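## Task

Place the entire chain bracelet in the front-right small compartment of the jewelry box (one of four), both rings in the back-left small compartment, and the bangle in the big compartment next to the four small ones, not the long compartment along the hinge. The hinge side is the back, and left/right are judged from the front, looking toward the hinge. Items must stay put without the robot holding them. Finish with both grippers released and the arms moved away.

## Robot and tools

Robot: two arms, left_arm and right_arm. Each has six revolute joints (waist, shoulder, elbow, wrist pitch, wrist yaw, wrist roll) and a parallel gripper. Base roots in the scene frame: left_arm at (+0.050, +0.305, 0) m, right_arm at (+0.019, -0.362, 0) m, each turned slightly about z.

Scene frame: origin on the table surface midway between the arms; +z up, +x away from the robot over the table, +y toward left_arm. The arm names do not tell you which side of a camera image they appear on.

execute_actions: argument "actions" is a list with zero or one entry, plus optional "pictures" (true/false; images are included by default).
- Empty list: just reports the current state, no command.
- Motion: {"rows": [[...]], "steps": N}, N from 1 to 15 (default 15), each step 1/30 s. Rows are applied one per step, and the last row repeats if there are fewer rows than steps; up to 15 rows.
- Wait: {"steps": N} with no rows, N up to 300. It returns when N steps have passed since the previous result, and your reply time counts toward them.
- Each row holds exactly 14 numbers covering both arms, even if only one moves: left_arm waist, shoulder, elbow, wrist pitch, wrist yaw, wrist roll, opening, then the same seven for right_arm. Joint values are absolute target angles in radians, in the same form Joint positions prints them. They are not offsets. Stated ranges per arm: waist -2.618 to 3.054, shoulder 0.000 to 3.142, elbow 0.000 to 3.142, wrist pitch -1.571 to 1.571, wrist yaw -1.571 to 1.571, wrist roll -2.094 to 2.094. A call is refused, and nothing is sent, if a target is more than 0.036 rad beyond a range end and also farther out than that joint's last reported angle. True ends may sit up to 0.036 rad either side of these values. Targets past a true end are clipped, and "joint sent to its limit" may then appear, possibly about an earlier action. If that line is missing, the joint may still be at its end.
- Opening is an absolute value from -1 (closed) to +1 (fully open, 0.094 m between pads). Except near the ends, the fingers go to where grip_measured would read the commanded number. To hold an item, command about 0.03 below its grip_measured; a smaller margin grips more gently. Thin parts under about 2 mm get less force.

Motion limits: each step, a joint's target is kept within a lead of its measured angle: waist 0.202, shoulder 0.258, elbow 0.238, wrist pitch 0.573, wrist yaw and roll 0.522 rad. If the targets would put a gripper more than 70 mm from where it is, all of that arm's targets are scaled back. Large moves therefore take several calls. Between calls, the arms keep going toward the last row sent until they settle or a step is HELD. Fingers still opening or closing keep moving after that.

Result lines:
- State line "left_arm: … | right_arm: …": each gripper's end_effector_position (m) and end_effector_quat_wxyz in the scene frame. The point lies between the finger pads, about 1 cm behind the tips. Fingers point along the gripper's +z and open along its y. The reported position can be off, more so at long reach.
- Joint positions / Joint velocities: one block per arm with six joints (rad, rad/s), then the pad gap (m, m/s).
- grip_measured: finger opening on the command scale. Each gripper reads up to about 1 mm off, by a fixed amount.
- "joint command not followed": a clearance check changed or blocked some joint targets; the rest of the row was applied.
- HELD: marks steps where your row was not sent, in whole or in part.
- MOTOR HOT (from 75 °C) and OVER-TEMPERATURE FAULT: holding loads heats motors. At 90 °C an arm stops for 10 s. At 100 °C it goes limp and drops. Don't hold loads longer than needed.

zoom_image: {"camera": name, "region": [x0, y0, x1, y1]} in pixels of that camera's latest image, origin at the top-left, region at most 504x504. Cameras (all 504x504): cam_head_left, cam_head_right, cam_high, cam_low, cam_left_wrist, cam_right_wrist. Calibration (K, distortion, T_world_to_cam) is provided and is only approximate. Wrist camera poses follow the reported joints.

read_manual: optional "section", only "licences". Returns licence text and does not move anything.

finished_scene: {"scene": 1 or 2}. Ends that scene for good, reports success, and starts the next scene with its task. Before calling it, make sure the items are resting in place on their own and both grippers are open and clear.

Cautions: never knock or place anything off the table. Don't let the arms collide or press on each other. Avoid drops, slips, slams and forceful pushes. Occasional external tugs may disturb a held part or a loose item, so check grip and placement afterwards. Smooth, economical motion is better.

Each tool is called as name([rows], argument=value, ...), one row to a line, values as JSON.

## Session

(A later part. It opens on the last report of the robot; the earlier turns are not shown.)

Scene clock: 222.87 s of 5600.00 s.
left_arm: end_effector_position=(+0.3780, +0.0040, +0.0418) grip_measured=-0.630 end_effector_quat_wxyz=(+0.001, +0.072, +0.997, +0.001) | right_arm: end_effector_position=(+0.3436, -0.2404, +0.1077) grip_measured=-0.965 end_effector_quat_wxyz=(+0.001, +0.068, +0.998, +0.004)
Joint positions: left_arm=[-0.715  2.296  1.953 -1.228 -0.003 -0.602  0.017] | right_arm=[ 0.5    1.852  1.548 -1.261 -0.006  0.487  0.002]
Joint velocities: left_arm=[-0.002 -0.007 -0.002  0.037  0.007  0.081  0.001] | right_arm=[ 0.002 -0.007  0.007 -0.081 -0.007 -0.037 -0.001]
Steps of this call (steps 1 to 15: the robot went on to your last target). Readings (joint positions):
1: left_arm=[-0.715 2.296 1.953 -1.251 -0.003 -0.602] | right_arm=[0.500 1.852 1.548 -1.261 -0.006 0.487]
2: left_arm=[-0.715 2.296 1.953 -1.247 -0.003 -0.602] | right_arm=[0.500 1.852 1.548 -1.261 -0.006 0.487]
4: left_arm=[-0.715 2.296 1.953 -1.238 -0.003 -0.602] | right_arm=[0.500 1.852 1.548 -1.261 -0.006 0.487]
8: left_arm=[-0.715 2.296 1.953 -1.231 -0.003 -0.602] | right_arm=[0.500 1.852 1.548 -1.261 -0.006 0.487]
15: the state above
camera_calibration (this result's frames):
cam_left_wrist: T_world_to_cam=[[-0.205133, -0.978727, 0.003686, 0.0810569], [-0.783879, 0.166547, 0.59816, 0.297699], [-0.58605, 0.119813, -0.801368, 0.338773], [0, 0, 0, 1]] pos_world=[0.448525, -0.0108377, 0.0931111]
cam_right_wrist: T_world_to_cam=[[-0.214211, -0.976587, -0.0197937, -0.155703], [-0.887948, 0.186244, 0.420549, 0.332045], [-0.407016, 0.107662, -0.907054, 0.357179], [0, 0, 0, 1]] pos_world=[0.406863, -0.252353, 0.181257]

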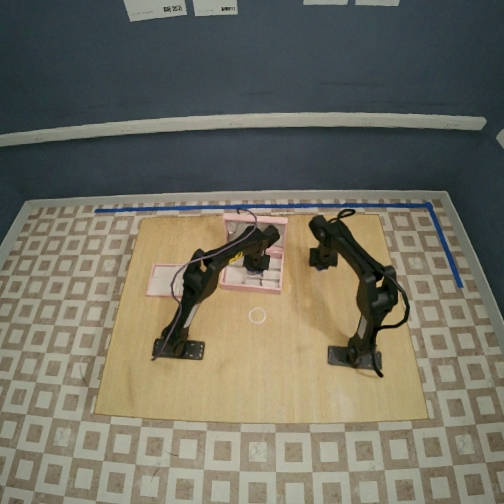

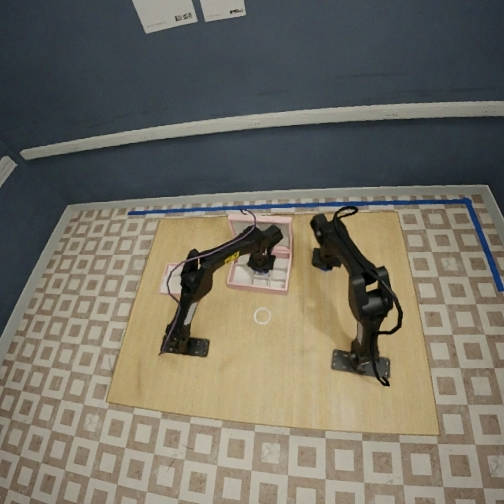

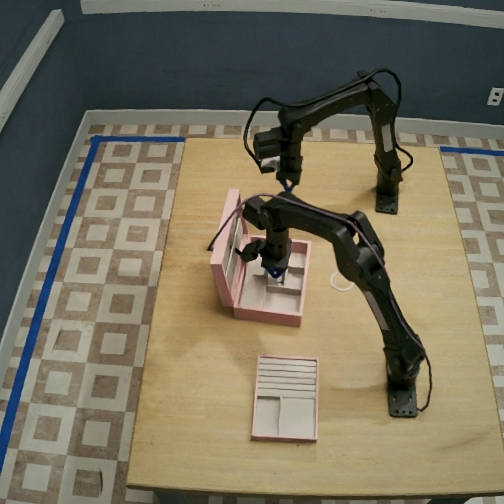

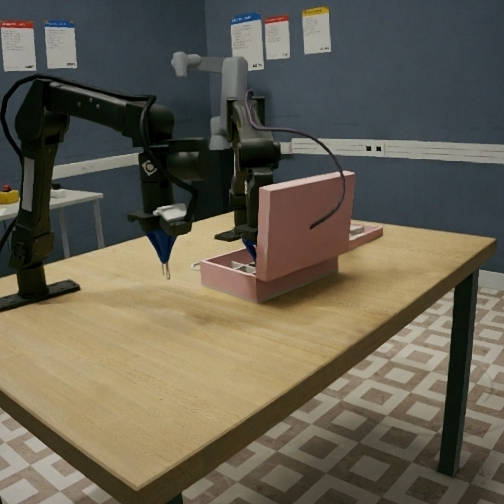

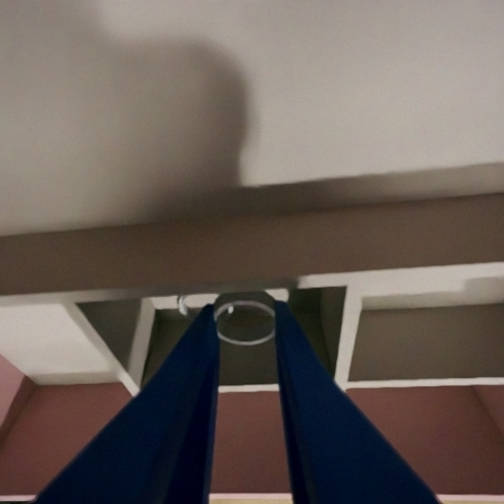

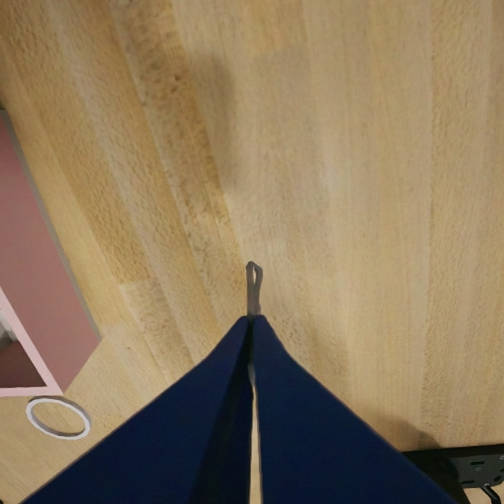

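execute_actions([
  {"rows":[[-0.742,2.29,1.945,-1.21,0,-0.61,-0.69,0.49,1.85,1.56,-1.27,0,0.48,-1],[-0.742,2.29,1.945,-1.21,0,-0.61,-0.69,0.49,1.85,1.56,-1.27,0,0.48,-1],[-0.742,2.29,1.93,-1.21,0,-0.61,-0.69,0.49,1.85,1.56,-1.27,0,0.48,-1],[-0.742,2.29,1.92,-1.2,0,-0.61,-0.69,0.49,1.85,1.56,-1.27,0,0.48,-1],[-0.742,2.29,1.91,-1.19,0,-0.61,-0.69,0.49,1.85,1.56,-1.27,0,0.48,-1],[-0.742,2.29,1.9,-1.18,0,-0.61,-0.69,0.49,1.85,1.56,-1.27,0,0.48,-1],[-0.742,2.29,1.885,-1.18,0,-0.61,-0.69,0.49,1.85,1.56,-1.27,0,0.48,-1]]},
], pictures=false)

execute_actions([
  {"rows":[[-0.742,2.29,1.885,-1.18,0,-0.61,-0.53,0.49,1.85,1.56,-1.27,0,0.48,-1]],"steps":8},
])

Scene clock: 230.17 s of 5600.00 s.
left_arm: end_effector_position=(+0.3688, +0.0018, +0.0293) grip_measured=-0.630 end_effector_quat_wxyz=(-0.004, +0.081, +0.997, +0.007) | right_arm: end_effector_position=(+0.3436, -0.2404, +0.1077) grip_measured=-0.965 end_effector_quat_wxyz=(+0.001, +0.068, +0.998, +0.004)
Joint positions: left_arm=[-0.734  2.296  1.903 -1.192 -0.005 -0.602  0.017] | right_arm=[ 0.5    1.852  1.548 -1.261 -0.006  0.487  0.002]
Joint velocities: left_arm=[ 0.002 -0.002  0.017  0.051 -0.051  0.037  0.   ] | right_arm=[ 0.002 -0.002  0.002 -0.022 -0.081  0.022  0.   ]
Steps of this call (steps 1 to 15: the robot went on to your last target; steps 16 to 204: nothing new was sent; steps 205 to 219: all 15 steps of this action). Readings (joint positions):
205: left_arm=[-0.716 2.296 1.953 -1.227 -0.003 -0.602] | right_arm=[0.500 1.852 1.548 -1.261 -0.006 0.487]
206: left_arm=[-0.718 2.296 1.953 -1.227 -0.003 -0.602] | right_arm=[0.500 1.852 1.548 -1.261 -0.006 0.487]
208: left_arm=[-0.724 2.296 1.950 -1.225 -0.003 -0.602] | right_arm=[0.500 1.852 1.548 -1.261 -0.006 0.487]
212: left_arm=[-0.734 2.296 1.916 -1.205 -0.003 -0.602] | right_arm=[0.500 1.852 1.548 -1.261 -0.006 0.487]
219: the state above

Scene clock: 230.43 s of 5600.00 s.
left_arm: end_effector_position=(+0.3689, +0.0017, +0.0293) grip_measured=-0.532 end_effector_quat_wxyz=(-0.004, +0.081, +0.997, +0.006) | right_arm: end_effector_position=(+0.3436, -0.2404, +0.1077) grip_measured=-0.965 end_effector_quat_wxyz=(+0.001, +0.068, +0.998, +0.004)
Joint positions: left_arm=[-0.734  2.296  1.903 -1.192 -0.005 -0.602  0.022] | right_arm=[ 0.5    1.852  1.548 -1.261 -0.006  0.487  0.002]
Joint velocities: left_arm=[-0.007 -0.002 -0.007 -0.051 -0.022  0.051 -0.   ] | right_arm=[ 0.007 -0.007 -0.002 -0.007 -0.022 -0.066  0.   ]
Steps of this call (steps 1 to 8: all 8 steps of this action). Readings (joint positions):
1: left_arm=[-0.734 2.296 1.903 -1.192 -0.005 -0.602] | right_arm=[0.500 1.852 1.548 -1.261 -0.006 0.487]
2: left_arm=[-0.734 2.296 1.903 -1.192 -0.005 -0.602] | right_arm=[0.500 1.852 1.548 -1.261 -0.006 0.487]
4: left_arm=[-0.734 2.296 1.903 -1.192 -0.005 -0.602] | right_arm=[0.500 1.852 1.548 -1.261 -0.006 0.487]
8: the state above
camera_calibration (this result's frames):
cam_left_wrist: T_world_to_cam=[[-0.222667, -0.974881, -0.00520932, 0.0837008], [-0.775425, 0.173867, 0.607031, 0.294979], [-0.590877, 0.139205, -0.794661, 0.325243], [0, 0, 0, 1]] pos_world=[0.43955, -0.0149644, 0.0798328]
cam_right_wrist: T_world_to_cam=[[-0.214211, -0.976587, -0.0197937, -0.155703], [-0.887948, 0.186244, 0.420549, 0.332045], [-0.407016, 0.107662, -0.907054, 0.357179], [0, 0, 0, 1]] pos_world=[0.406863, -0.252353, 0.181257]

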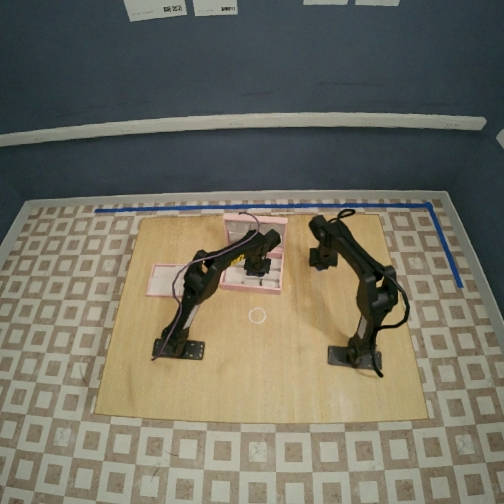

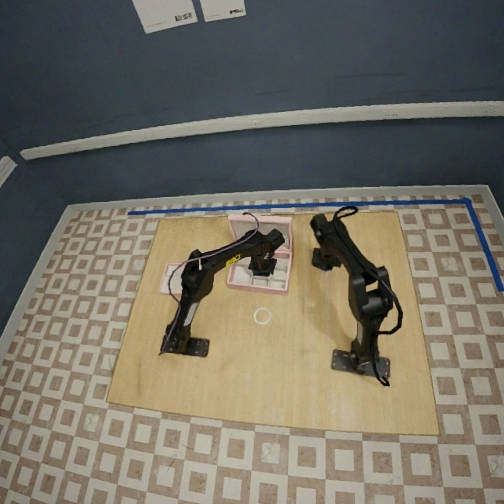

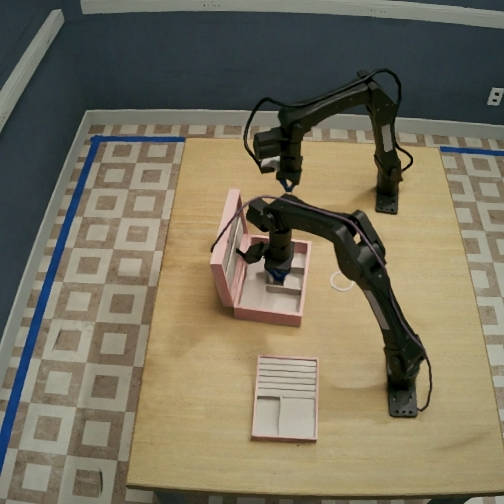

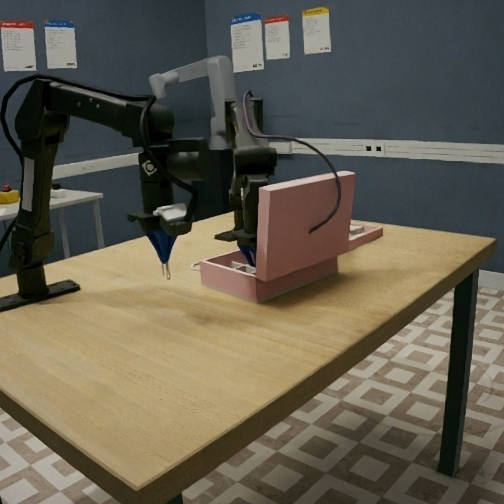

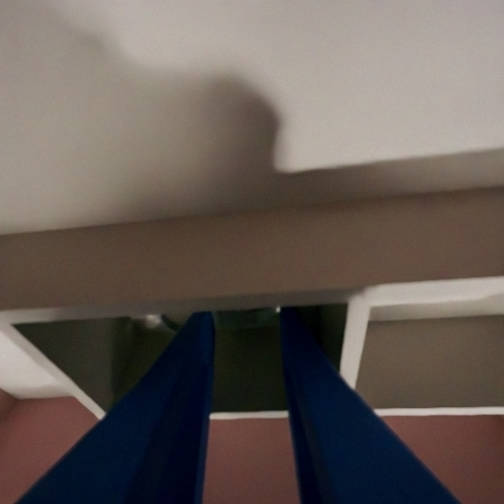

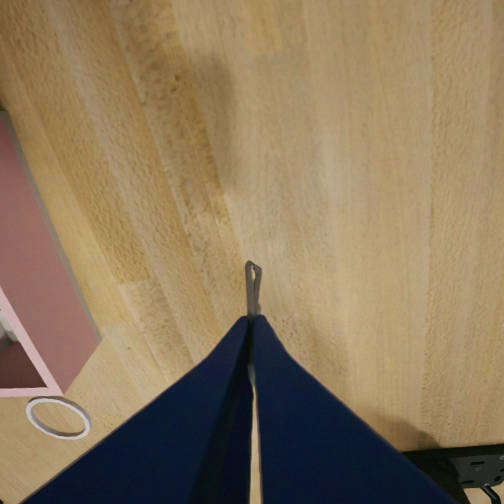

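execute_actions([
  {"rows":[[-0.74,2.27,1.92,-1.21,0,-0.61,-0.53,0.49,1.85,1.56,-1.27,0,0.48,-1],[-0.74,2.26,1.94,-1.24,0,-0.61,-0.53,0.49,1.85,1.56,-1.27,0,0.48,-1],[-0.74,2.25,1.96,-1.27,0,-0.61,-0.53,0.49,1.85,1.56,-1.27,0,0.48,-1],[-0.74,2.24,1.98,-1.3,0,-0.61,-0.53,0.49,1.85,1.56,-1.27,0,0.48,-1],[-0.74,2.23,2,-1.33,0,-0.61,-0.53,0.49,1.85,1.56,-1.27,0,0.48,-1],[-0.74,2.22,2.02,-1.36,0,-0.61,-0.53,0.49,1.85,1.56,-1.27,0,0.48,-1],[-0.74,2.21,2.04,-1.39,0,-0.61,-0.53,0.49,1.85,1.56,-1.27,0,0.48,-1],[-0.74,2.2,2.05,-1.42,0,-0.61,-0.53,0.49,1.85,1.56,-1.27,0,0.48,-1],[-0.74,2.19,2.05,-1.43,0,-0.61,-0.53,0.49,1.85,1.56,-1.27,0,0.48,-1]]},
])

execute_actions([
  {"rows":[[-0.76,2.15,2.0,-1.43,0,-0.64,-0.53,0.49,1.85,1.56,-1.27,0,0.48,-1],[-0.78,2.11,1.95,-1.42,0,-0.67,-0.53,0.49,1.85,1.56,-1.27,0,0.48,-1],[-0.8,2.07,1.9,-1.41,0,-0.7,-0.53,0.49,1.85,1.56,-1.27,0,0.48,-1],[-0.82,2.03,1.85,-1.4,0,-0.73,-0.53,0.49,1.85,1.56,-1.27,0,0.48,-1],[-0.85,1.99,1.8,-1.39,0,-0.76,-0.53,0.49,1.85,1.56,-1.27,0,0.48,-1],[-0.88,1.95,1.75,-1.38,0,-0.79,-0.53,0.49,1.85,1.56,-1.27,0,0.48,-1],[-0.91,1.91,1.7,-1.37,0,-0.82,-0.53,0.49,1.85,1.56,-1.27,0,0.48,-1],[-0.94,1.87,1.65,-1.36,0,-0.85,-0.53,0.49,1.85,1.56,-1.27,0,0.48,-1],[-0.97,1.83,1.6,-1.34,0,-0.88,-0.53,0.49,1.85,1.56,-1.27,0,0.48,-1],[-1,1.8,1.55,-1.32,0,-0.91,-0.53,0.49,1.85,1.56,-1.27,0,0.48,-1],[-1.02,1.77,1.5,-1.3,0,-0.94,-0.53,0.49,1.85,1.56,-1.27,0,0.48,-1],[-1.04,1.74,1.45,-1.28,0,-0.97,-0.53,0.49,1.85,1.56,-1.27,0,0.48,-1],[-1.05,1.72,1.4,-1.25,0,-0.97,-0.53,0.49,1.85,1.56,-1.27,0,0.48,-1]]},
], pictures=false)

execute_actions([
  {"rows":[[-1.052,1.72,1.39,-1.23,0,-0.97,-0.53,0.49,1.85,1.56,-1.27,0,0.48,-1],[-1.052,1.72,1.37,-1.2,0,-0.97,-0.53,0.49,1.85,1.56,-1.27,0,0.48,-1],[-1.052,1.72,1.35,-1.17,0,-0.97,-0.53,0.49,1.85,1.56,-1.27,0,0.48,-1],[-1.052,1.72,1.33,-1.14,0,-0.97,-0.53,0.49,1.85,1.56,-1.27,0,0.48,-1],[-1.052,1.72,1.3,-1.11,0,-0.97,-0.53,0.49,1.85,1.56,-1.27,0,0.48,-1],[-1.052,1.72,1.27,-1.08,0,-0.97,-0.53,0.49,1.85,1.56,-1.27,0,0.48,-1],[-1.052,1.725,1.25,-1.07,0,-0.97,-0.53,0.49,1.85,1.56,-1.27,0,0.48,-1]]},
], pictures=false)

execute_actions([
  {"steps":12},
])

Scene clock: 253.50 s of 5600.00 s.
left_arm: end_effector_position=(+0.3623, +0.0078, +0.1063) grip_measured=-0.532 end_effector_quat_wxyz=(+0.013, +0.081, +0.997, -0.008) | right_arm: end_effector_position=(+0.3436, -0.2404, +0.1077) grip_measured=-0.965 end_effector_quat_wxyz=(+0.001, +0.068, +0.998, +0.004)
Joint positions: left_arm=[-0.734  2.19   2.033 -1.385 -0.004 -0.603  0.022] | right_arm=[ 0.5    1.852  1.548 -1.261 -0.006  0.487  0.002]
Joint velocities: left_arm=[-0.002 -0.037  0.027 -0.227 -0.066  0.022  0.001] | right_arm=[-0.007  0.012 -0.012 -0.051 -0.037  0.007  0.001]
Steps of this call (steps 1 to 15: the robot went on to your last target; steps 16 to 90: nothing new was sent; then 19.57 s passed at rest; steps 91 to 105: all 15 steps of this action). Readings (joint positions):
91: left_arm=[-0.734 2.296 1.903 -1.192 -0.005 -0.602] | right_arm=[0.500 1.852 1.548 -1.261 -0.006 0.487]
92: left_arm=[-0.734 2.296 1.903 -1.194 -0.005 -0.602] | right_arm=[0.500 1.852 1.548 -1.261 -0.006 0.487]
94: left_arm=[-0.734 2.296 1.918 -1.214 -0.005 -0.603] | right_arm=[0.500 1.852 1.548 -1.261 -0.006 0.487]
98: left_arm=[-0.734 2.271 1.985 -1.299 -0.004 -0.603] | right_arm=[0.500 1.852 1.548 -1.261 -0.006 0.487]
105: the state above
camera_calibration (this result's frames):
cam_left_wrist: T_world_to_cam=[[-0.2225, -0.974766, 0.0180191, 0.086046], [-0.793921, 0.191886, 0.576949, 0.251882], [-0.565848, 0.114066, -0.816582, 0.375169], [0, 0, 0, 1]] pos_world=[0.431408, -0.00725172, 0.159482]
cam_right_wrist: T_world_to_cam=[[-0.214211, -0.976587, -0.0197937, -0.155703], [-0.887948, 0.186244, 0.420549, 0.332045], [-0.407016, 0.107662, -0.907054, 0.357179], [0, 0, 0, 1]] pos_world=[0.406863, -0.252353, 0.181257]

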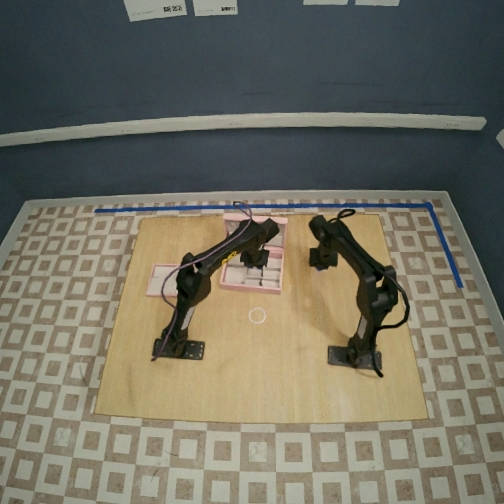

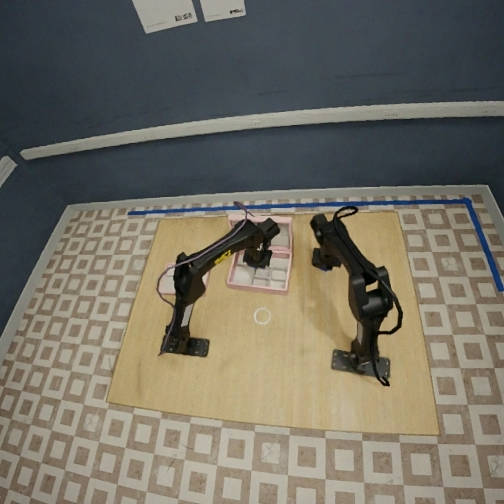

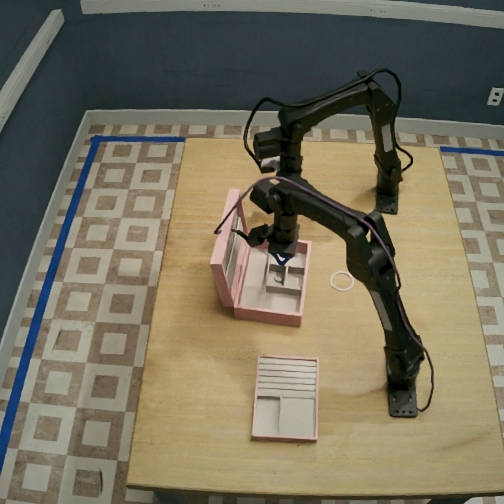

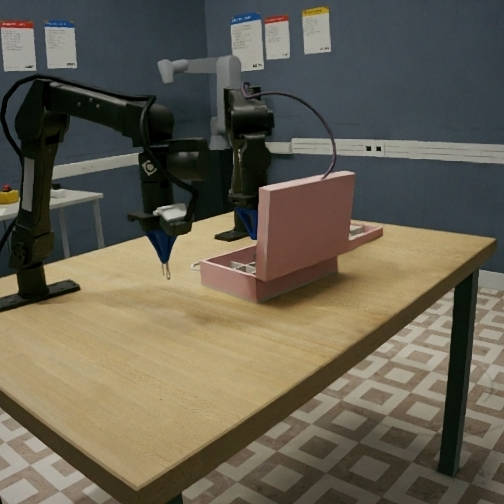

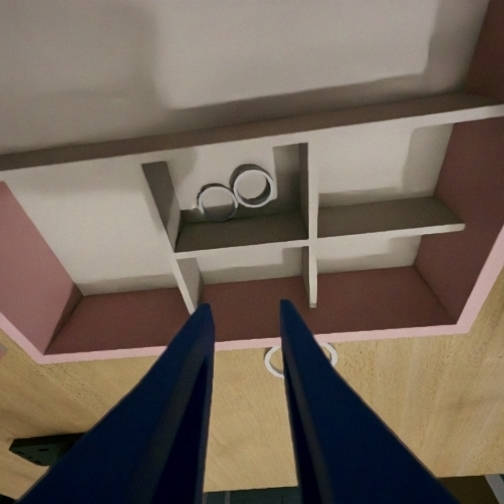

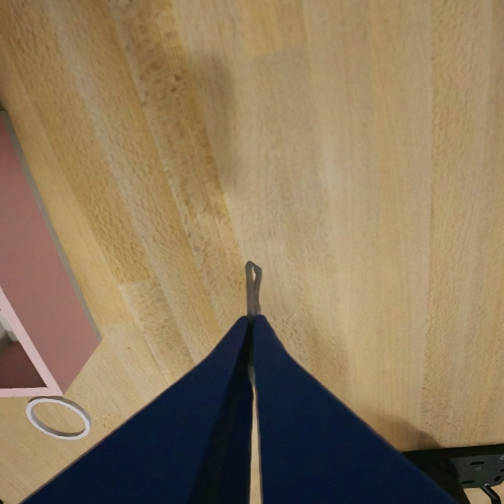

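Scene clock: 254.00 s of 5600.00 s.
left_arm: end_effector_position=(+0.1891, +0.0357, +0.1182) grip_measured=-0.532 end_effector_quat_wxyz=(-0.015, +0.095, +0.995, +0.015) | right_arm: end_effector_position=(+0.3436, -0.2404, +0.1077) grip_measured=-0.965 end_effector_quat_wxyz=(+0.001, +0.068, +0.998, +0.004)
Joint positions: left_arm=[-1.061  1.732  1.441 -1.322  0.008 -0.902  0.022] | right_arm=[ 0.5    1.852  1.548 -1.261 -0.006  0.487  0.002]
Joint velocities: left_arm=[-0.115 -0.271 -0.559 -0.051  0.007 -0.418  0.   ] | right_arm=[-0.002  0.002 -0.012 -0.081  0.007 -0.051 -0.   ]
Steps of this call (steps 1 to 15: all 15 steps of this action). Readings (joint positions):
1: left_arm=[-0.735 2.187 2.031 -1.388 -0.004 -0.608] | right_arm=[0.500 1.852 1.548 -1.261 -0.006 0.487]
2: left_arm=[-0.739 2.177 2.014 -1.385 -0.004 -0.617] | right_arm=[0.500 1.852 1.548 -1.261 -0.006 0.487]
4: left_arm=[-0.758 2.131 1.936 -1.381 -0.005 -0.649] | right_arm=[0.500 1.852 1.548 -1.261 -0.006 0.487]
8: left_arm=[-0.864 1.979 1.737 -1.374 -0.006 -0.739] | right_arm=[0.500 1.852 1.548 -1.261 -0.006 0.487]
15: the state above

Scene clock: 254.50 s of 5600.00 s.
left_arm: end_effector_position=(+0.1903, +0.0338, +0.0736) grip_measured=-0.532 end_effector_quat_wxyz=(-0.004, +0.066, +0.998, -0.001) | right_arm: end_effector_position=(+0.3436, -0.2404, +0.1077) grip_measured=-0.965 end_effector_quat_wxyz=(+0.001, +0.068, +0.998, +0.004)
Joint positions: left_arm=[-1.061  1.727  1.258 -1.104  0.008 -0.959  0.022] | right_arm=[ 0.5    1.852  1.548 -1.261 -0.006  0.487  0.002]
Joint velocities: left_arm=[-0.007 -0.007 -0.012  0.139 -0.022  0.022  0.001] | right_arm=[-0.002  0.002  0.002 -0.007 -0.081 -0.066  0.001]
Steps of this call (steps 1 to 15: all 15 steps of this action). Readings (joint positions):
1: left_arm=[-1.062 1.727 1.426 -1.317 0.009 -0.914] | right_arm=[0.500 1.852 1.548 -1.261 -0.006 0.487]
2: left_arm=[-1.061 1.727 1.412 -1.303 0.008 -0.924] | right_arm=[0.500 1.852 1.548 -1.261 -0.006 0.487]
4: left_arm=[-1.061 1.727 1.378 -1.255 0.008 -0.937] | right_arm=[0.500 1.852 1.548 -1.261 -0.006 0.487]
8: left_arm=[-1.061 1.727 1.288 -1.156 0.008 -0.951] | right_arm=[0.500 1.852 1.548 -1.261 -0.006 0.487]
15: the state above

Scene clock: 254.90 s of 5600.00 s.
left_arm: end_effector_position=(+0.1922, +0.0301, +0.0737) grip_measured=-0.532 end_effector_quat_wxyz=(+0.000, +0.065, +0.998, -0.008) | right_arm: end_effector_position=(+0.3436, -0.2404, +0.1077) grip_measured=-0.965 end_effector_quat_wxyz=(+0.001, +0.068, +0.998, +0.004)
Joint positions: left_arm=[-1.061  1.727  1.258 -1.087  0.008 -0.961  0.022] | right_arm=[ 0.5    1.852  1.548 -1.261 -0.006  0.487  0.002]
Joint velocities: left_arm=[-0.012  0.012  0.007  0.066 -0.095 -0.037 -0.   ] | right_arm=[-0.002 -0.007 -0.007 -0.066 -0.066  0.051 -0.001]
Steps of this call (steps 1 to 12: the robot went on to your last target). Readings (joint positions):
1: left_arm=[-1.061 1.727 1.258 -1.100 0.008 -0.960] | right_arm=[0.500 1.852 1.548 -1.261 -0.006 0.487]
2: left_arm=[-1.061 1.727 1.258 -1.097 0.008 -0.960] | right_arm=[0.500 1.852 1.548 -1.261 -0.006 0.487]
4: left_arm=[-1.061 1.727 1.258 -1.093 0.008 -0.961] | right_arm=[0.500 1.852 1.548 -1.261 -0.006 0.487]
8: left_arm=[-1.061 1.727 1.258 -1.089 0.008 -0.961] | right_arm=[0.500 1.852 1.548 -1.261 -0.006 0.487]
12: the state above
camera_calibration (this result's frames):
cam_left_wrist: T_world_to_cam=[[-0.19096, -0.981333, 0.0228081, 0.0642908], [-0.784579, 0.166554, 0.59724, 0.128893], [-0.58989, 0.0961544, -0.801738, 0.253786], [0, 0, 0, 1]] pos_world=[0.26311, 0.0172203, 0.125024]
cam_right_wrist: T_world_to_cam=[[-0.214211, -0.976587, -0.0197937, -0.155703], [-0.887948, 0.186244, 0.420549, 0.332045], [-0.407016, 0.107662, -0.907054, 0.357179], [0, 0, 0, 1]] pos_world=[0.406863, -0.252353, 0.181257]

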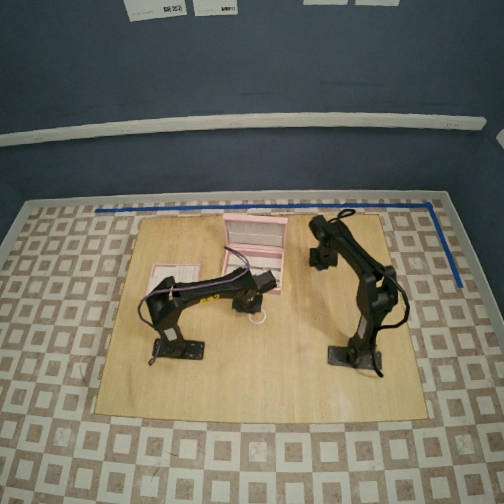

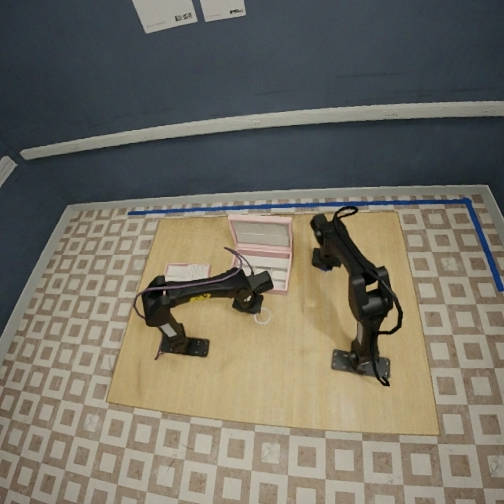

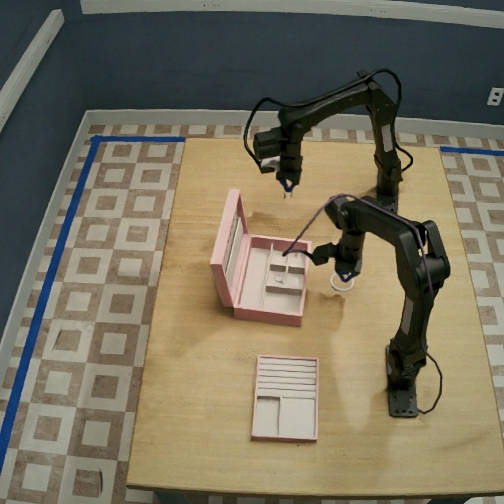

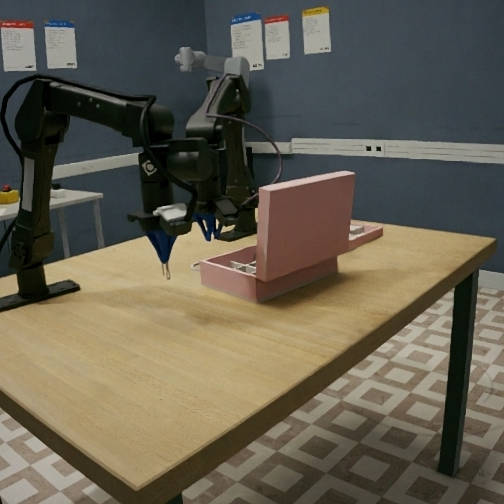

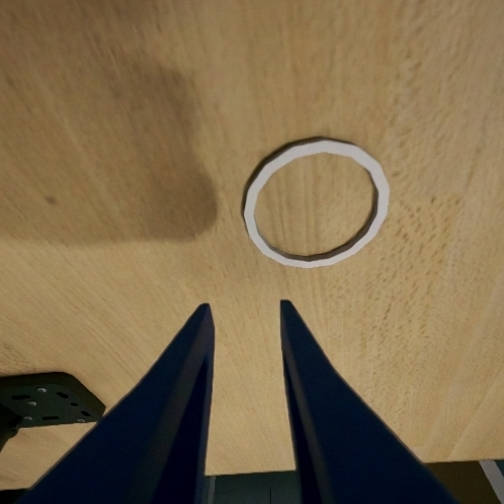

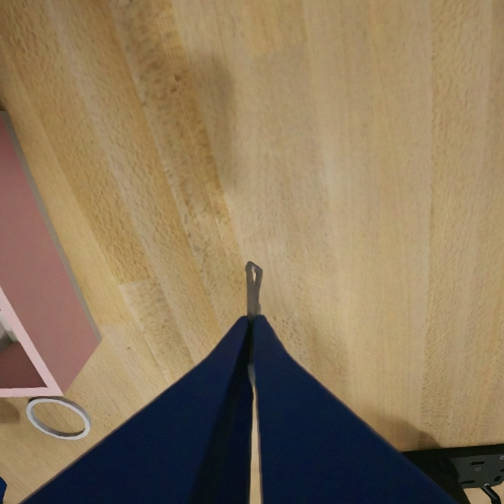

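execute_actions([
  {"rows":[[-1.07,1.74,1.24,-1.06,0,-0.97,-0.53,0.49,1.85,1.56,-1.27,0,0.48,-1],[-1.07,1.75,1.22,-1.03,0,-0.97,-0.53,0.49,1.85,1.56,-1.27,0,0.48,-1],[-1.07,1.76,1.2,-1.0,0,-0.97,-0.53,0.49,1.85,1.56,-1.27,0,0.48,-1],[-1.07,1.77,1.18,-0.97,0,-0.97,-0.53,0.49,1.85,1.56,-1.27,0,0.48,-1],[-1.07,1.78,1.16,-0.94,0,-0.97,-0.53,0.49,1.85,1.56,-1.27,0,0.48,-1],[-1.07,1.79,1.145,-0.91,0,-0.97,-0.53,0.49,1.85,1.56,-1.27,0,0.48,-1],[-1.07,1.8,1.135,-0.9,0,-0.97,-0.53,0.49,1.85,1.56,-1.27,0,0.48,-1]]},
], pictures=false)

execute_actions([
  {"steps":12},
])

Scene clock: 266.23 s of 5600.00 s.
left_arm: end_effector_position=(+0.1899, +0.0346, +0.0237) grip_measured=-0.532 end_effector_quat_wxyz=(-0.009, +0.065, +0.998, +0.008) | right_arm: end_effector_position=(+0.3436, -0.2404, +0.1077) grip_measured=-0.965 end_effector_quat_wxyz=(+0.001, +0.068, +0.998, +0.004)
Joint positions: left_arm=[-1.061  1.804  1.141 -0.931  0.008 -0.962  0.022] | right_arm=[ 0.5    1.852  1.548 -1.261 -0.006  0.487  0.002]
Joint velocities: left_arm=[-0.002  0.017  0.007  0.168 -0.11  -0.037  0.   ] | right_arm=[-0.022  0.007 -0.002  0.007 -0.066  0.007 -0.   ]
Steps of this call (steps 1 to 30: the robot went on to your last target; steps 31 to 90: nothing new was sent; then 7.83 s passed at rest; steps 91 to 105: all 15 steps of this action). Readings (joint positions):
91: left_arm=[-1.061 1.727 1.258 -1.085 0.008 -0.962] | right_arm=[0.500 1.852 1.548 -1.261 -0.006 0.487]
92: left_arm=[-1.061 1.727 1.254 -1.078 0.008 -0.962] | right_arm=[0.500 1.852 1.548 -1.261 -0.006 0.487]
94: left_arm=[-1.061 1.729 1.234 -1.048 0.008 -0.962] | right_arm=[0.500 1.852 1.548 -1.261 -0.006 0.487]
98: left_arm=[-1.061 1.769 1.168 -0.974 0.008 -0.962] | right_arm=[0.500 1.852 1.548 -1.261 -0.006 0.487]
105: the state above

Scene clock: 266.63 s of 5600.00 s.
left_arm: end_effector_position=(+0.1915, +0.0314, +0.0236) grip_measured=-0.532 end_effector_quat_wxyz=(-0.006, +0.065, +0.998, +0.002) | right_arm: end_effector_position=(+0.3436, -0.2404, +0.1077) grip_measured=-0.965 end_effector_quat_wxyz=(+0.001, +0.068, +0.998, +0.004)
Joint positions: left_arm=[-1.061  1.804  1.141 -0.917  0.008 -0.962  0.022] | right_arm=[ 0.5    1.852  1.548 -1.261 -0.006  0.487  0.002]
Joint velocities: left_arm=[ 0.002  0.002 -0.007  0.051 -0.007 -0.037 -0.002] | right_arm=[ 0.002  0.007 -0.007 -0.051 -0.066  0.007  0.   ]
Steps of this call (steps 1 to 12: the robot went on to your last target). Readings (joint positions):
1: left_arm=[-1.061 1.804 1.141 -0.928 0.008 -0.962] | right_arm=[0.500 1.852 1.548 -1.261 -0.006 0.487]
2: left_arm=[-1.061 1.804 1.141 -0.925 0.008 -0.962] | right_arm=[0.500 1.852 1.548 -1.261 -0.006 0.487]
4: left_arm=[-1.061 1.804 1.141 -0.921 0.008 -0.962] | right_arm=[0.500 1.852 1.548 -1.261 -0.006 0.487]
8: left_arm=[-1.061 1.804 1.141 -0.918 0.008 -0.962] | right_arm=[0.500 1.852 1.548 -1.261 -0.006 0.487]
12: the state above
camera_calibration (this result's frames):
cam_left_wrist: T_world_to_cam=[[-0.19044, -0.981687, 0.00488587, 0.066964], [-0.778272, 0.154008, 0.608748, 0.15692], [-0.598352, 0.112127, -0.793349, 0.214033], [0, 0, 0, 1]] pos_world=[0.262946, 0.0175718, 0.0739504]
cam_right_wrist: T_world_to_cam=[[-0.214211, -0.976587, -0.0197937, -0.155703], [-0.887948, 0.186244, 0.420549, 0.332045], [-0.407016, 0.107662, -0.907054, 0.357179], [0, 0, 0, 1]] pos_world=[0.406863, -0.252353, 0.181257]

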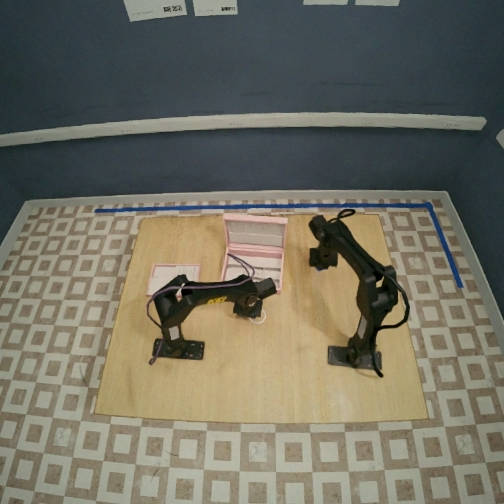

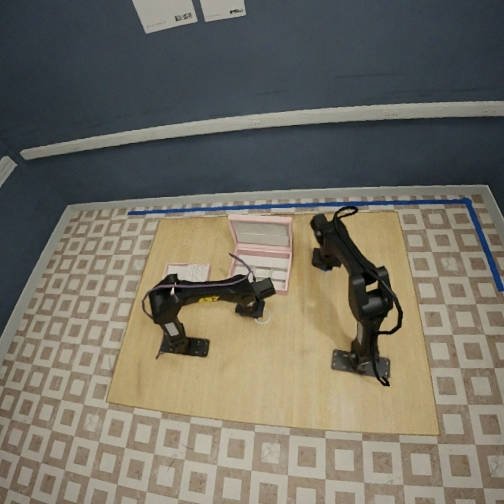

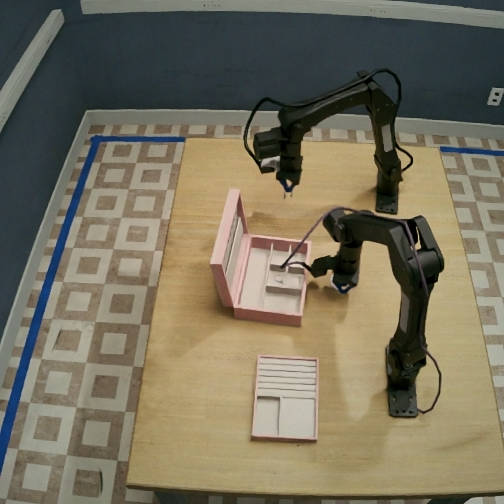

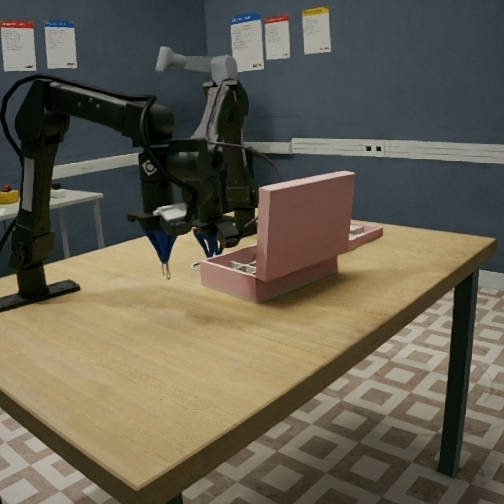

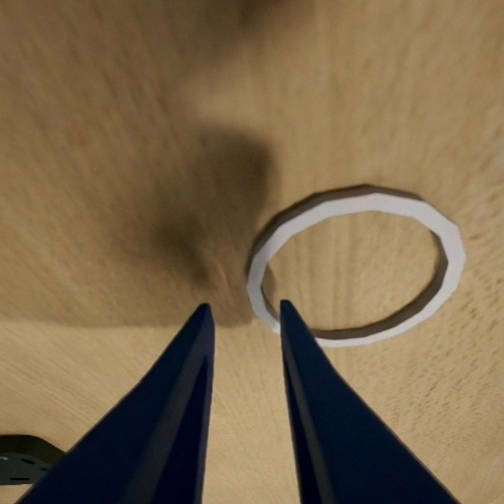

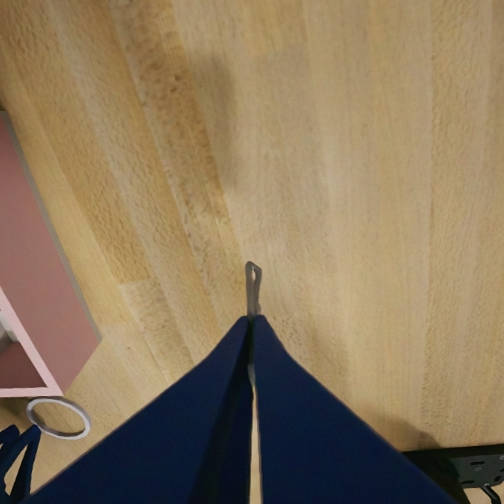

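execute_actions([
  {"rows":[[-1.04,1.8,1.15,-0.88,0,-0.97,-0.4,0.49,1.85,1.56,-1.27,0,0.48,-1],[-1.04,1.8,1.15,-0.87,0,-0.97,-0.4,0.49,1.85,1.56,-1.27,0,0.48,-1],[-1.04,1.8,1.15,-0.86,0,-0.97,-0.4,0.49,1.85,1.56,-1.27,0,0.48,-1],[-1.04,1.81,1.14,-0.86,0,-0.97,-0.4,0.49,1.85,1.56,-1.27,0,0.48,-1],[-1.04,1.82,1.13,-0.86,0,-0.97,-0.4,0.49,1.85,1.56,-1.27,0,0.48,-1],[-1.04,1.83,1.12,-0.86,0,-0.97,-0.4,0.49,1.85,1.56,-1.27,0,0.48,-1]]},
])

Scene clock: 273.13 s of 5600.00 s.
left_arm: end_effector_position=(+0.1981, +0.0254, +0.0197) grip_measured=-0.402 end_effector_quat_wxyz=(+0.001, +0.060, +0.998, -0.009) | right_arm: end_effector_position=(+0.3436, -0.2404, +0.1077) grip_measured=-0.965 end_effector_quat_wxyz=(+0.001, +0.068, +0.998, +0.004)
Joint positions: left_arm=[-1.051  1.817  1.141 -0.878  0.008 -0.962  0.028] | right_arm=[ 0.5    1.852  1.548 -1.261 -0.006  0.487  0.002]
Joint velocities: left_arm=[ 0.017 -0.002 -0.007  0.066 -0.066  0.007  0.001] | right_arm=[-0.007 -0.002  0.017 -0.007  0.037 -0.051 -0.001]
Steps of this call (steps 1 to 30: the robot went on to your last target; steps 31 to 90: nothing new was sent; then 3.00 s passed at rest; steps 91 to 105: all 15 steps of this action). Readings (joint positions):
91: left_arm=[-1.060 1.804 1.141 -0.914 0.008 -0.962] | right_arm=[0.500 1.852 1.548 -1.261 -0.006 0.487]
92: left_arm=[-1.058 1.804 1.141 -0.910 0.008 -0.962] | right_arm=[0.500 1.852 1.548 -1.261 -0.006 0.487]
94: left_arm=[-1.054 1.804 1.141 -0.898 0.008 -0.962] | right_arm=[0.500 1.852 1.548 -1.261 -0.006 0.487]
98: left_arm=[-1.051 1.809 1.141 -0.883 0.008 -0.962] | right_arm=[0.500 1.852 1.548 -1.261 -0.006 0.487]
105: the state above
camera_calibration (this result's frames):
cam_left_wrist: T_world_to_cam=[[-0.181248, -0.983122, 0.0248995, 0.0601304], [-0.786936, 0.160171, 0.595883, 0.167113], [-0.589814, 0.088408, -0.802685, 0.214643], [0, 0, 0, 1]] pos_world=[0.269005, 0.0133727, 0.0712133]
cam_right_wrist: T_world_to_cam=[[-0.214211, -0.976587, -0.0197937, -0.155703], [-0.887948, 0.186244, 0.420549, 0.332045], [-0.407016, 0.107662, -0.907054, 0.357179], [0, 0, 0, 1]] pos_world=[0.406863, -0.252353, 0.181257]

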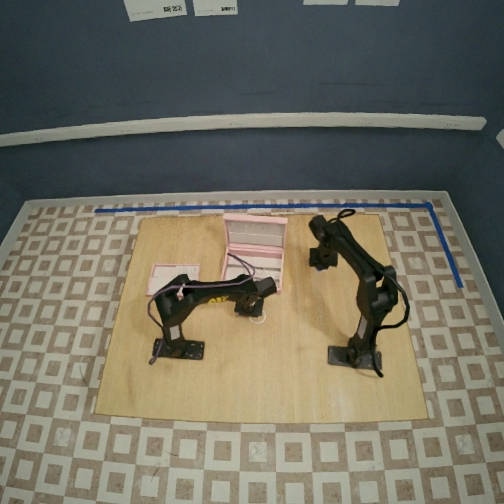

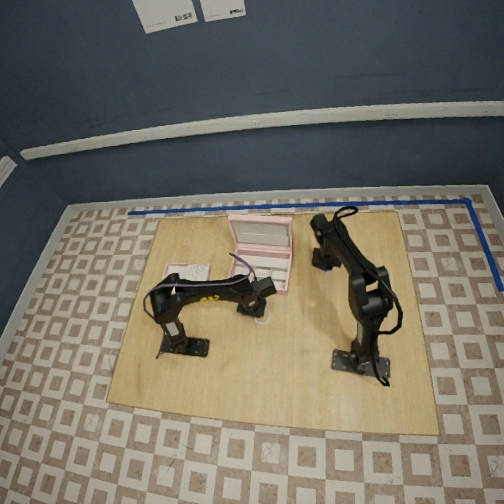

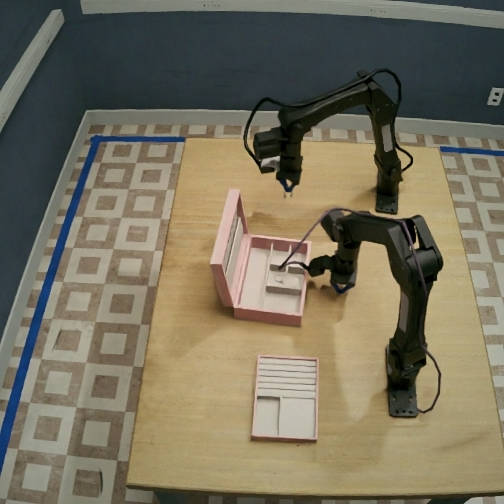

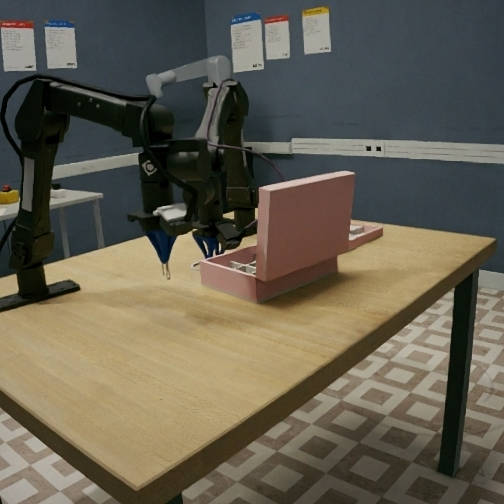

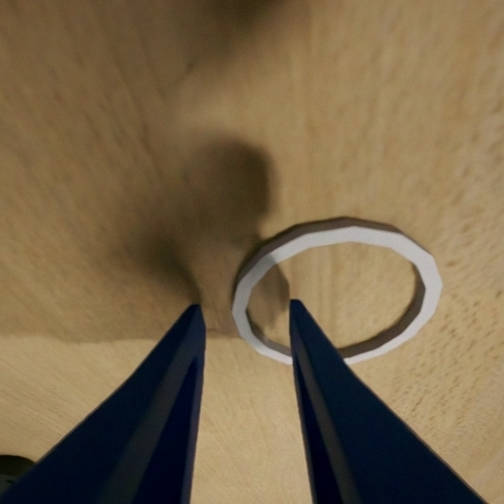

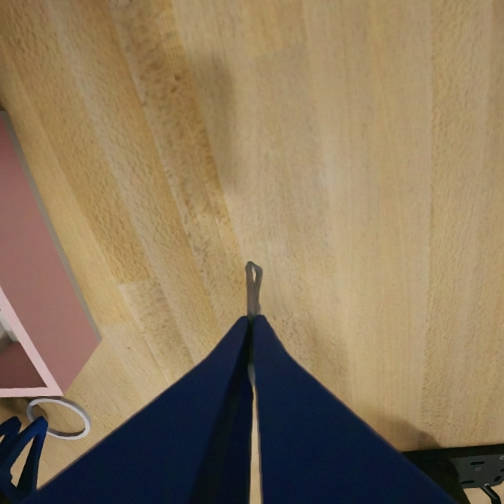

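execute_actions([
  {"rows":[[-1.05,1.84,1.095,-0.87,0,-0.97,-0.45,0.49,1.85,1.56,-1.27,0,0.48,-1]],"steps":12},
], pictures=false)

execute_actions([
  {"rows":[[-1.05,1.84,1.095,-0.87,0,-0.97,-0.55,0.49,1.85,1.56,-1.27,0,0.48,-1],[-1.05,1.84,1.095,-0.87,0,-0.97,-0.65,0.49,1.85,1.56,-1.27,0,0.48,-1],[-1.05,1.84,1.095,-0.87,0,-0.97,-0.75,0.49,1.85,1.56,-1.27,0,0.48,-1],[-1.05,1.84,1.095,-0.87,0,-0.97,-0.8,0.49,1.85,1.56,-1.27,0,0.48,-1],[-1.05,1.84,1.095,-0.87,0,-0.97,-0.85,0.49,1.85,1.56,-1.27,0,0.48,-1],[-1.05,1.84,1.095,-0.87,0,-0.97,-0.9,0.49,1.85,1.56,-1.27,0,0.48,-1],[-1.05,1.84,1.095,-0.87,0,-0.97,-0.95,0.49,1.85,1.56,-1.27,0,0.48,-1]]},
])

Scene clock: 282.13 s of 5600.00 s.
left_arm: end_effector_position=(+0.1952, +0.0309, +0.0139) grip_measured=-0.448 end_effector_quat_wxyz=(-0.003, +0.060, +0.998, -0.002) | right_arm: end_effector_position=(+0.3436, -0.2404, +0.1077) grip_measured=-0.965 end_effector_quat_wxyz=(+0.001, +0.068, +0.998, +0.004)
Joint positions: left_arm=[-1.051  1.82   1.119 -0.87   0.008 -0.962  0.026] | right_arm=[ 0.5    1.852  1.548 -1.261 -0.006  0.487  0.002]
Joint velocities: left_arm=[-0.002 -0.012 -0.002  0.037  0.037  0.037 -0.002] | right_arm=[-0.007  0.012 -0.012  0.007 -0.037 -0.051  0.   ]
Steps of this call (steps 1 to 15: the robot went on to your last target; steps 16 to 90: nothing new was sent; then 5.60 s passed at rest; steps 91 to 102: all 12 steps of this action). Readings (joint positions):
91: left_arm=[-1.051 1.817 1.137 -0.874 0.008 -0.962] | right_arm=[0.500 1.852 1.548 -1.261 -0.006 0.487]
92: left_arm=[-1.051 1.817 1.132 -0.873 0.008 -0.962] | right_arm=[0.500 1.852 1.548 -1.261 -0.006 0.487]
94: left_arm=[-1.051 1.820 1.119 -0.873 0.008 -0.962] | right_arm=[0.500 1.852 1.548 -1.261 -0.006 0.487]
98: left_arm=[-1.051 1.820 1.119 -0.870 0.008 -0.962] | right_arm=[0.500 1.852 1.548 -1.261 -0.006 0.487]
102: the state above

Scene clock: 282.63 s of 5600.00 s.
left_arm: end_effector_position=(+0.1954, +0.0306, +0.0139) grip_measured=-0.939 end_effector_quat_wxyz=(-0.003, +0.060, +0.998, -0.003) | right_arm: end_effector_position=(+0.3436, -0.2404, +0.1077) grip_measured=-0.965 end_effector_quat_wxyz=(+0.001, +0.068, +0.998, +0.004)
Joint positions: left_arm=[-1.051  1.82   1.119 -0.869  0.008 -0.963  0.003] | right_arm=[ 0.5    1.852  1.548 -1.261 -0.006  0.487  0.002]
Joint velocities: left_arm=[ 0.002 -0.012  0.007 -0.022  0.037 -0.081  0.001] | right_arm=[-0.007  0.022 -0.007 -0.051 -0.051 -0.007 -0.   ]
Steps of this call (steps 1 to 15: all 15 steps of this action). Readings (joint positions):
1: left_arm=[-1.051 1.820 1.119 -0.870 0.008 -0.962] | right_arm=[0.500 1.852 1.548 -1.261 -0.006 0.487]
2: left_arm=[-1.051 1.820 1.119 -0.869 0.008 -0.963] | right_arm=[0.500 1.852 1.548 -1.261 -0.006 0.487]
4: left_arm=[-1.051 1.820 1.119 -0.869 0.008 -0.963] | right_arm=[0.500 1.852 1.548 -1.261 -0.006 0.487]
8: left_arm=[-1.051 1.820 1.119 -0.869 0.008 -0.963] | right_arm=[0.500 1.852 1.548 -1.261 -0.006 0.487]
15: the state above
camera_calibration (this result's frames):
cam_left_wrist: T_world_to_cam=[[-0.180363, -0.983522, 0.0124121, 0.0648861], [-0.782847, 0.151179, 0.603569, 0.167047], [-0.5955, 0.0991449, -0.797214, 0.208607], [0, 0, 0, 1]] pos_world=[0.266701, 0.0178805, 0.0646748]
cam_right_wrist: T_world_to_cam=[[-0.214211, -0.976587, -0.0197937, -0.155703], [-0.887948, 0.186244, 0.420549, 0.332045], [-0.407016, 0.107662, -0.907054, 0.357179], [0, 0, 0, 1]] pos_world=[0.406863, -0.252353, 0.181257]

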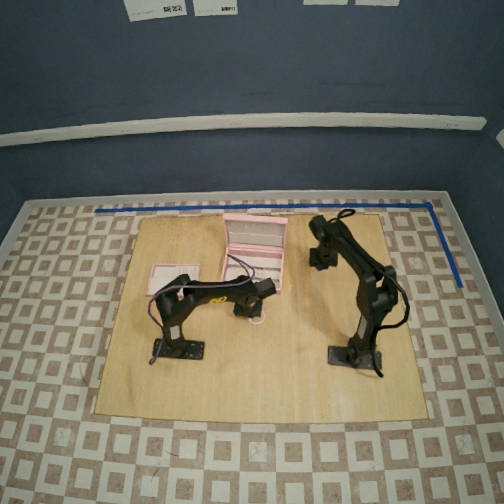

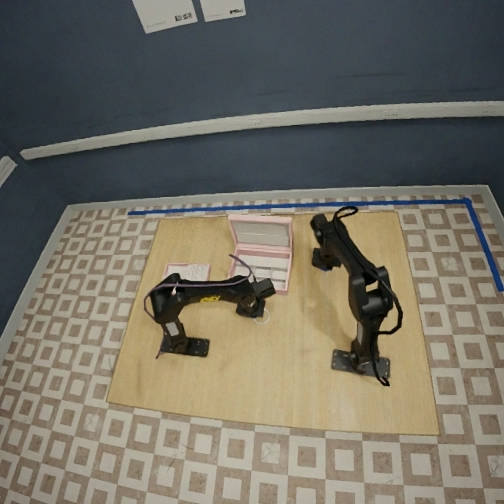

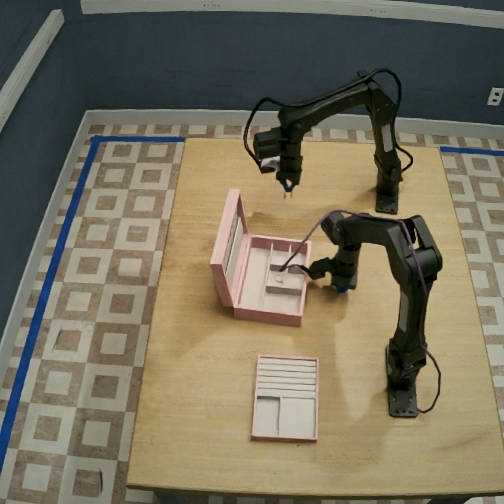

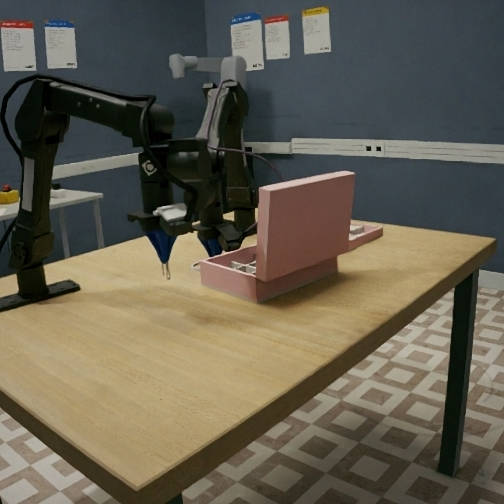

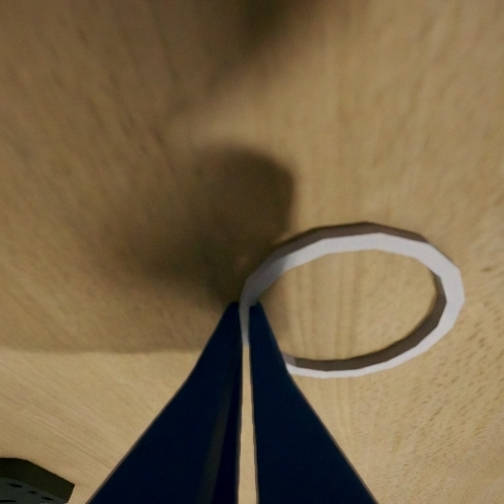

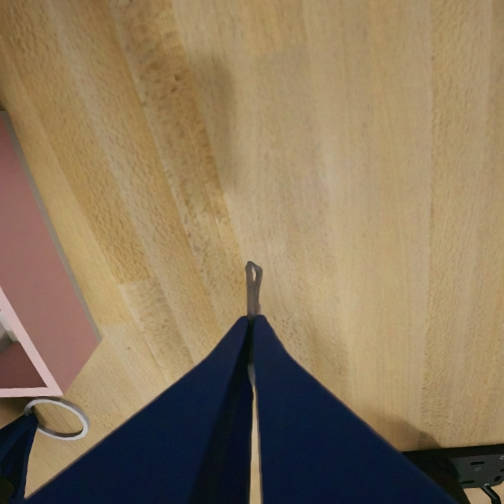

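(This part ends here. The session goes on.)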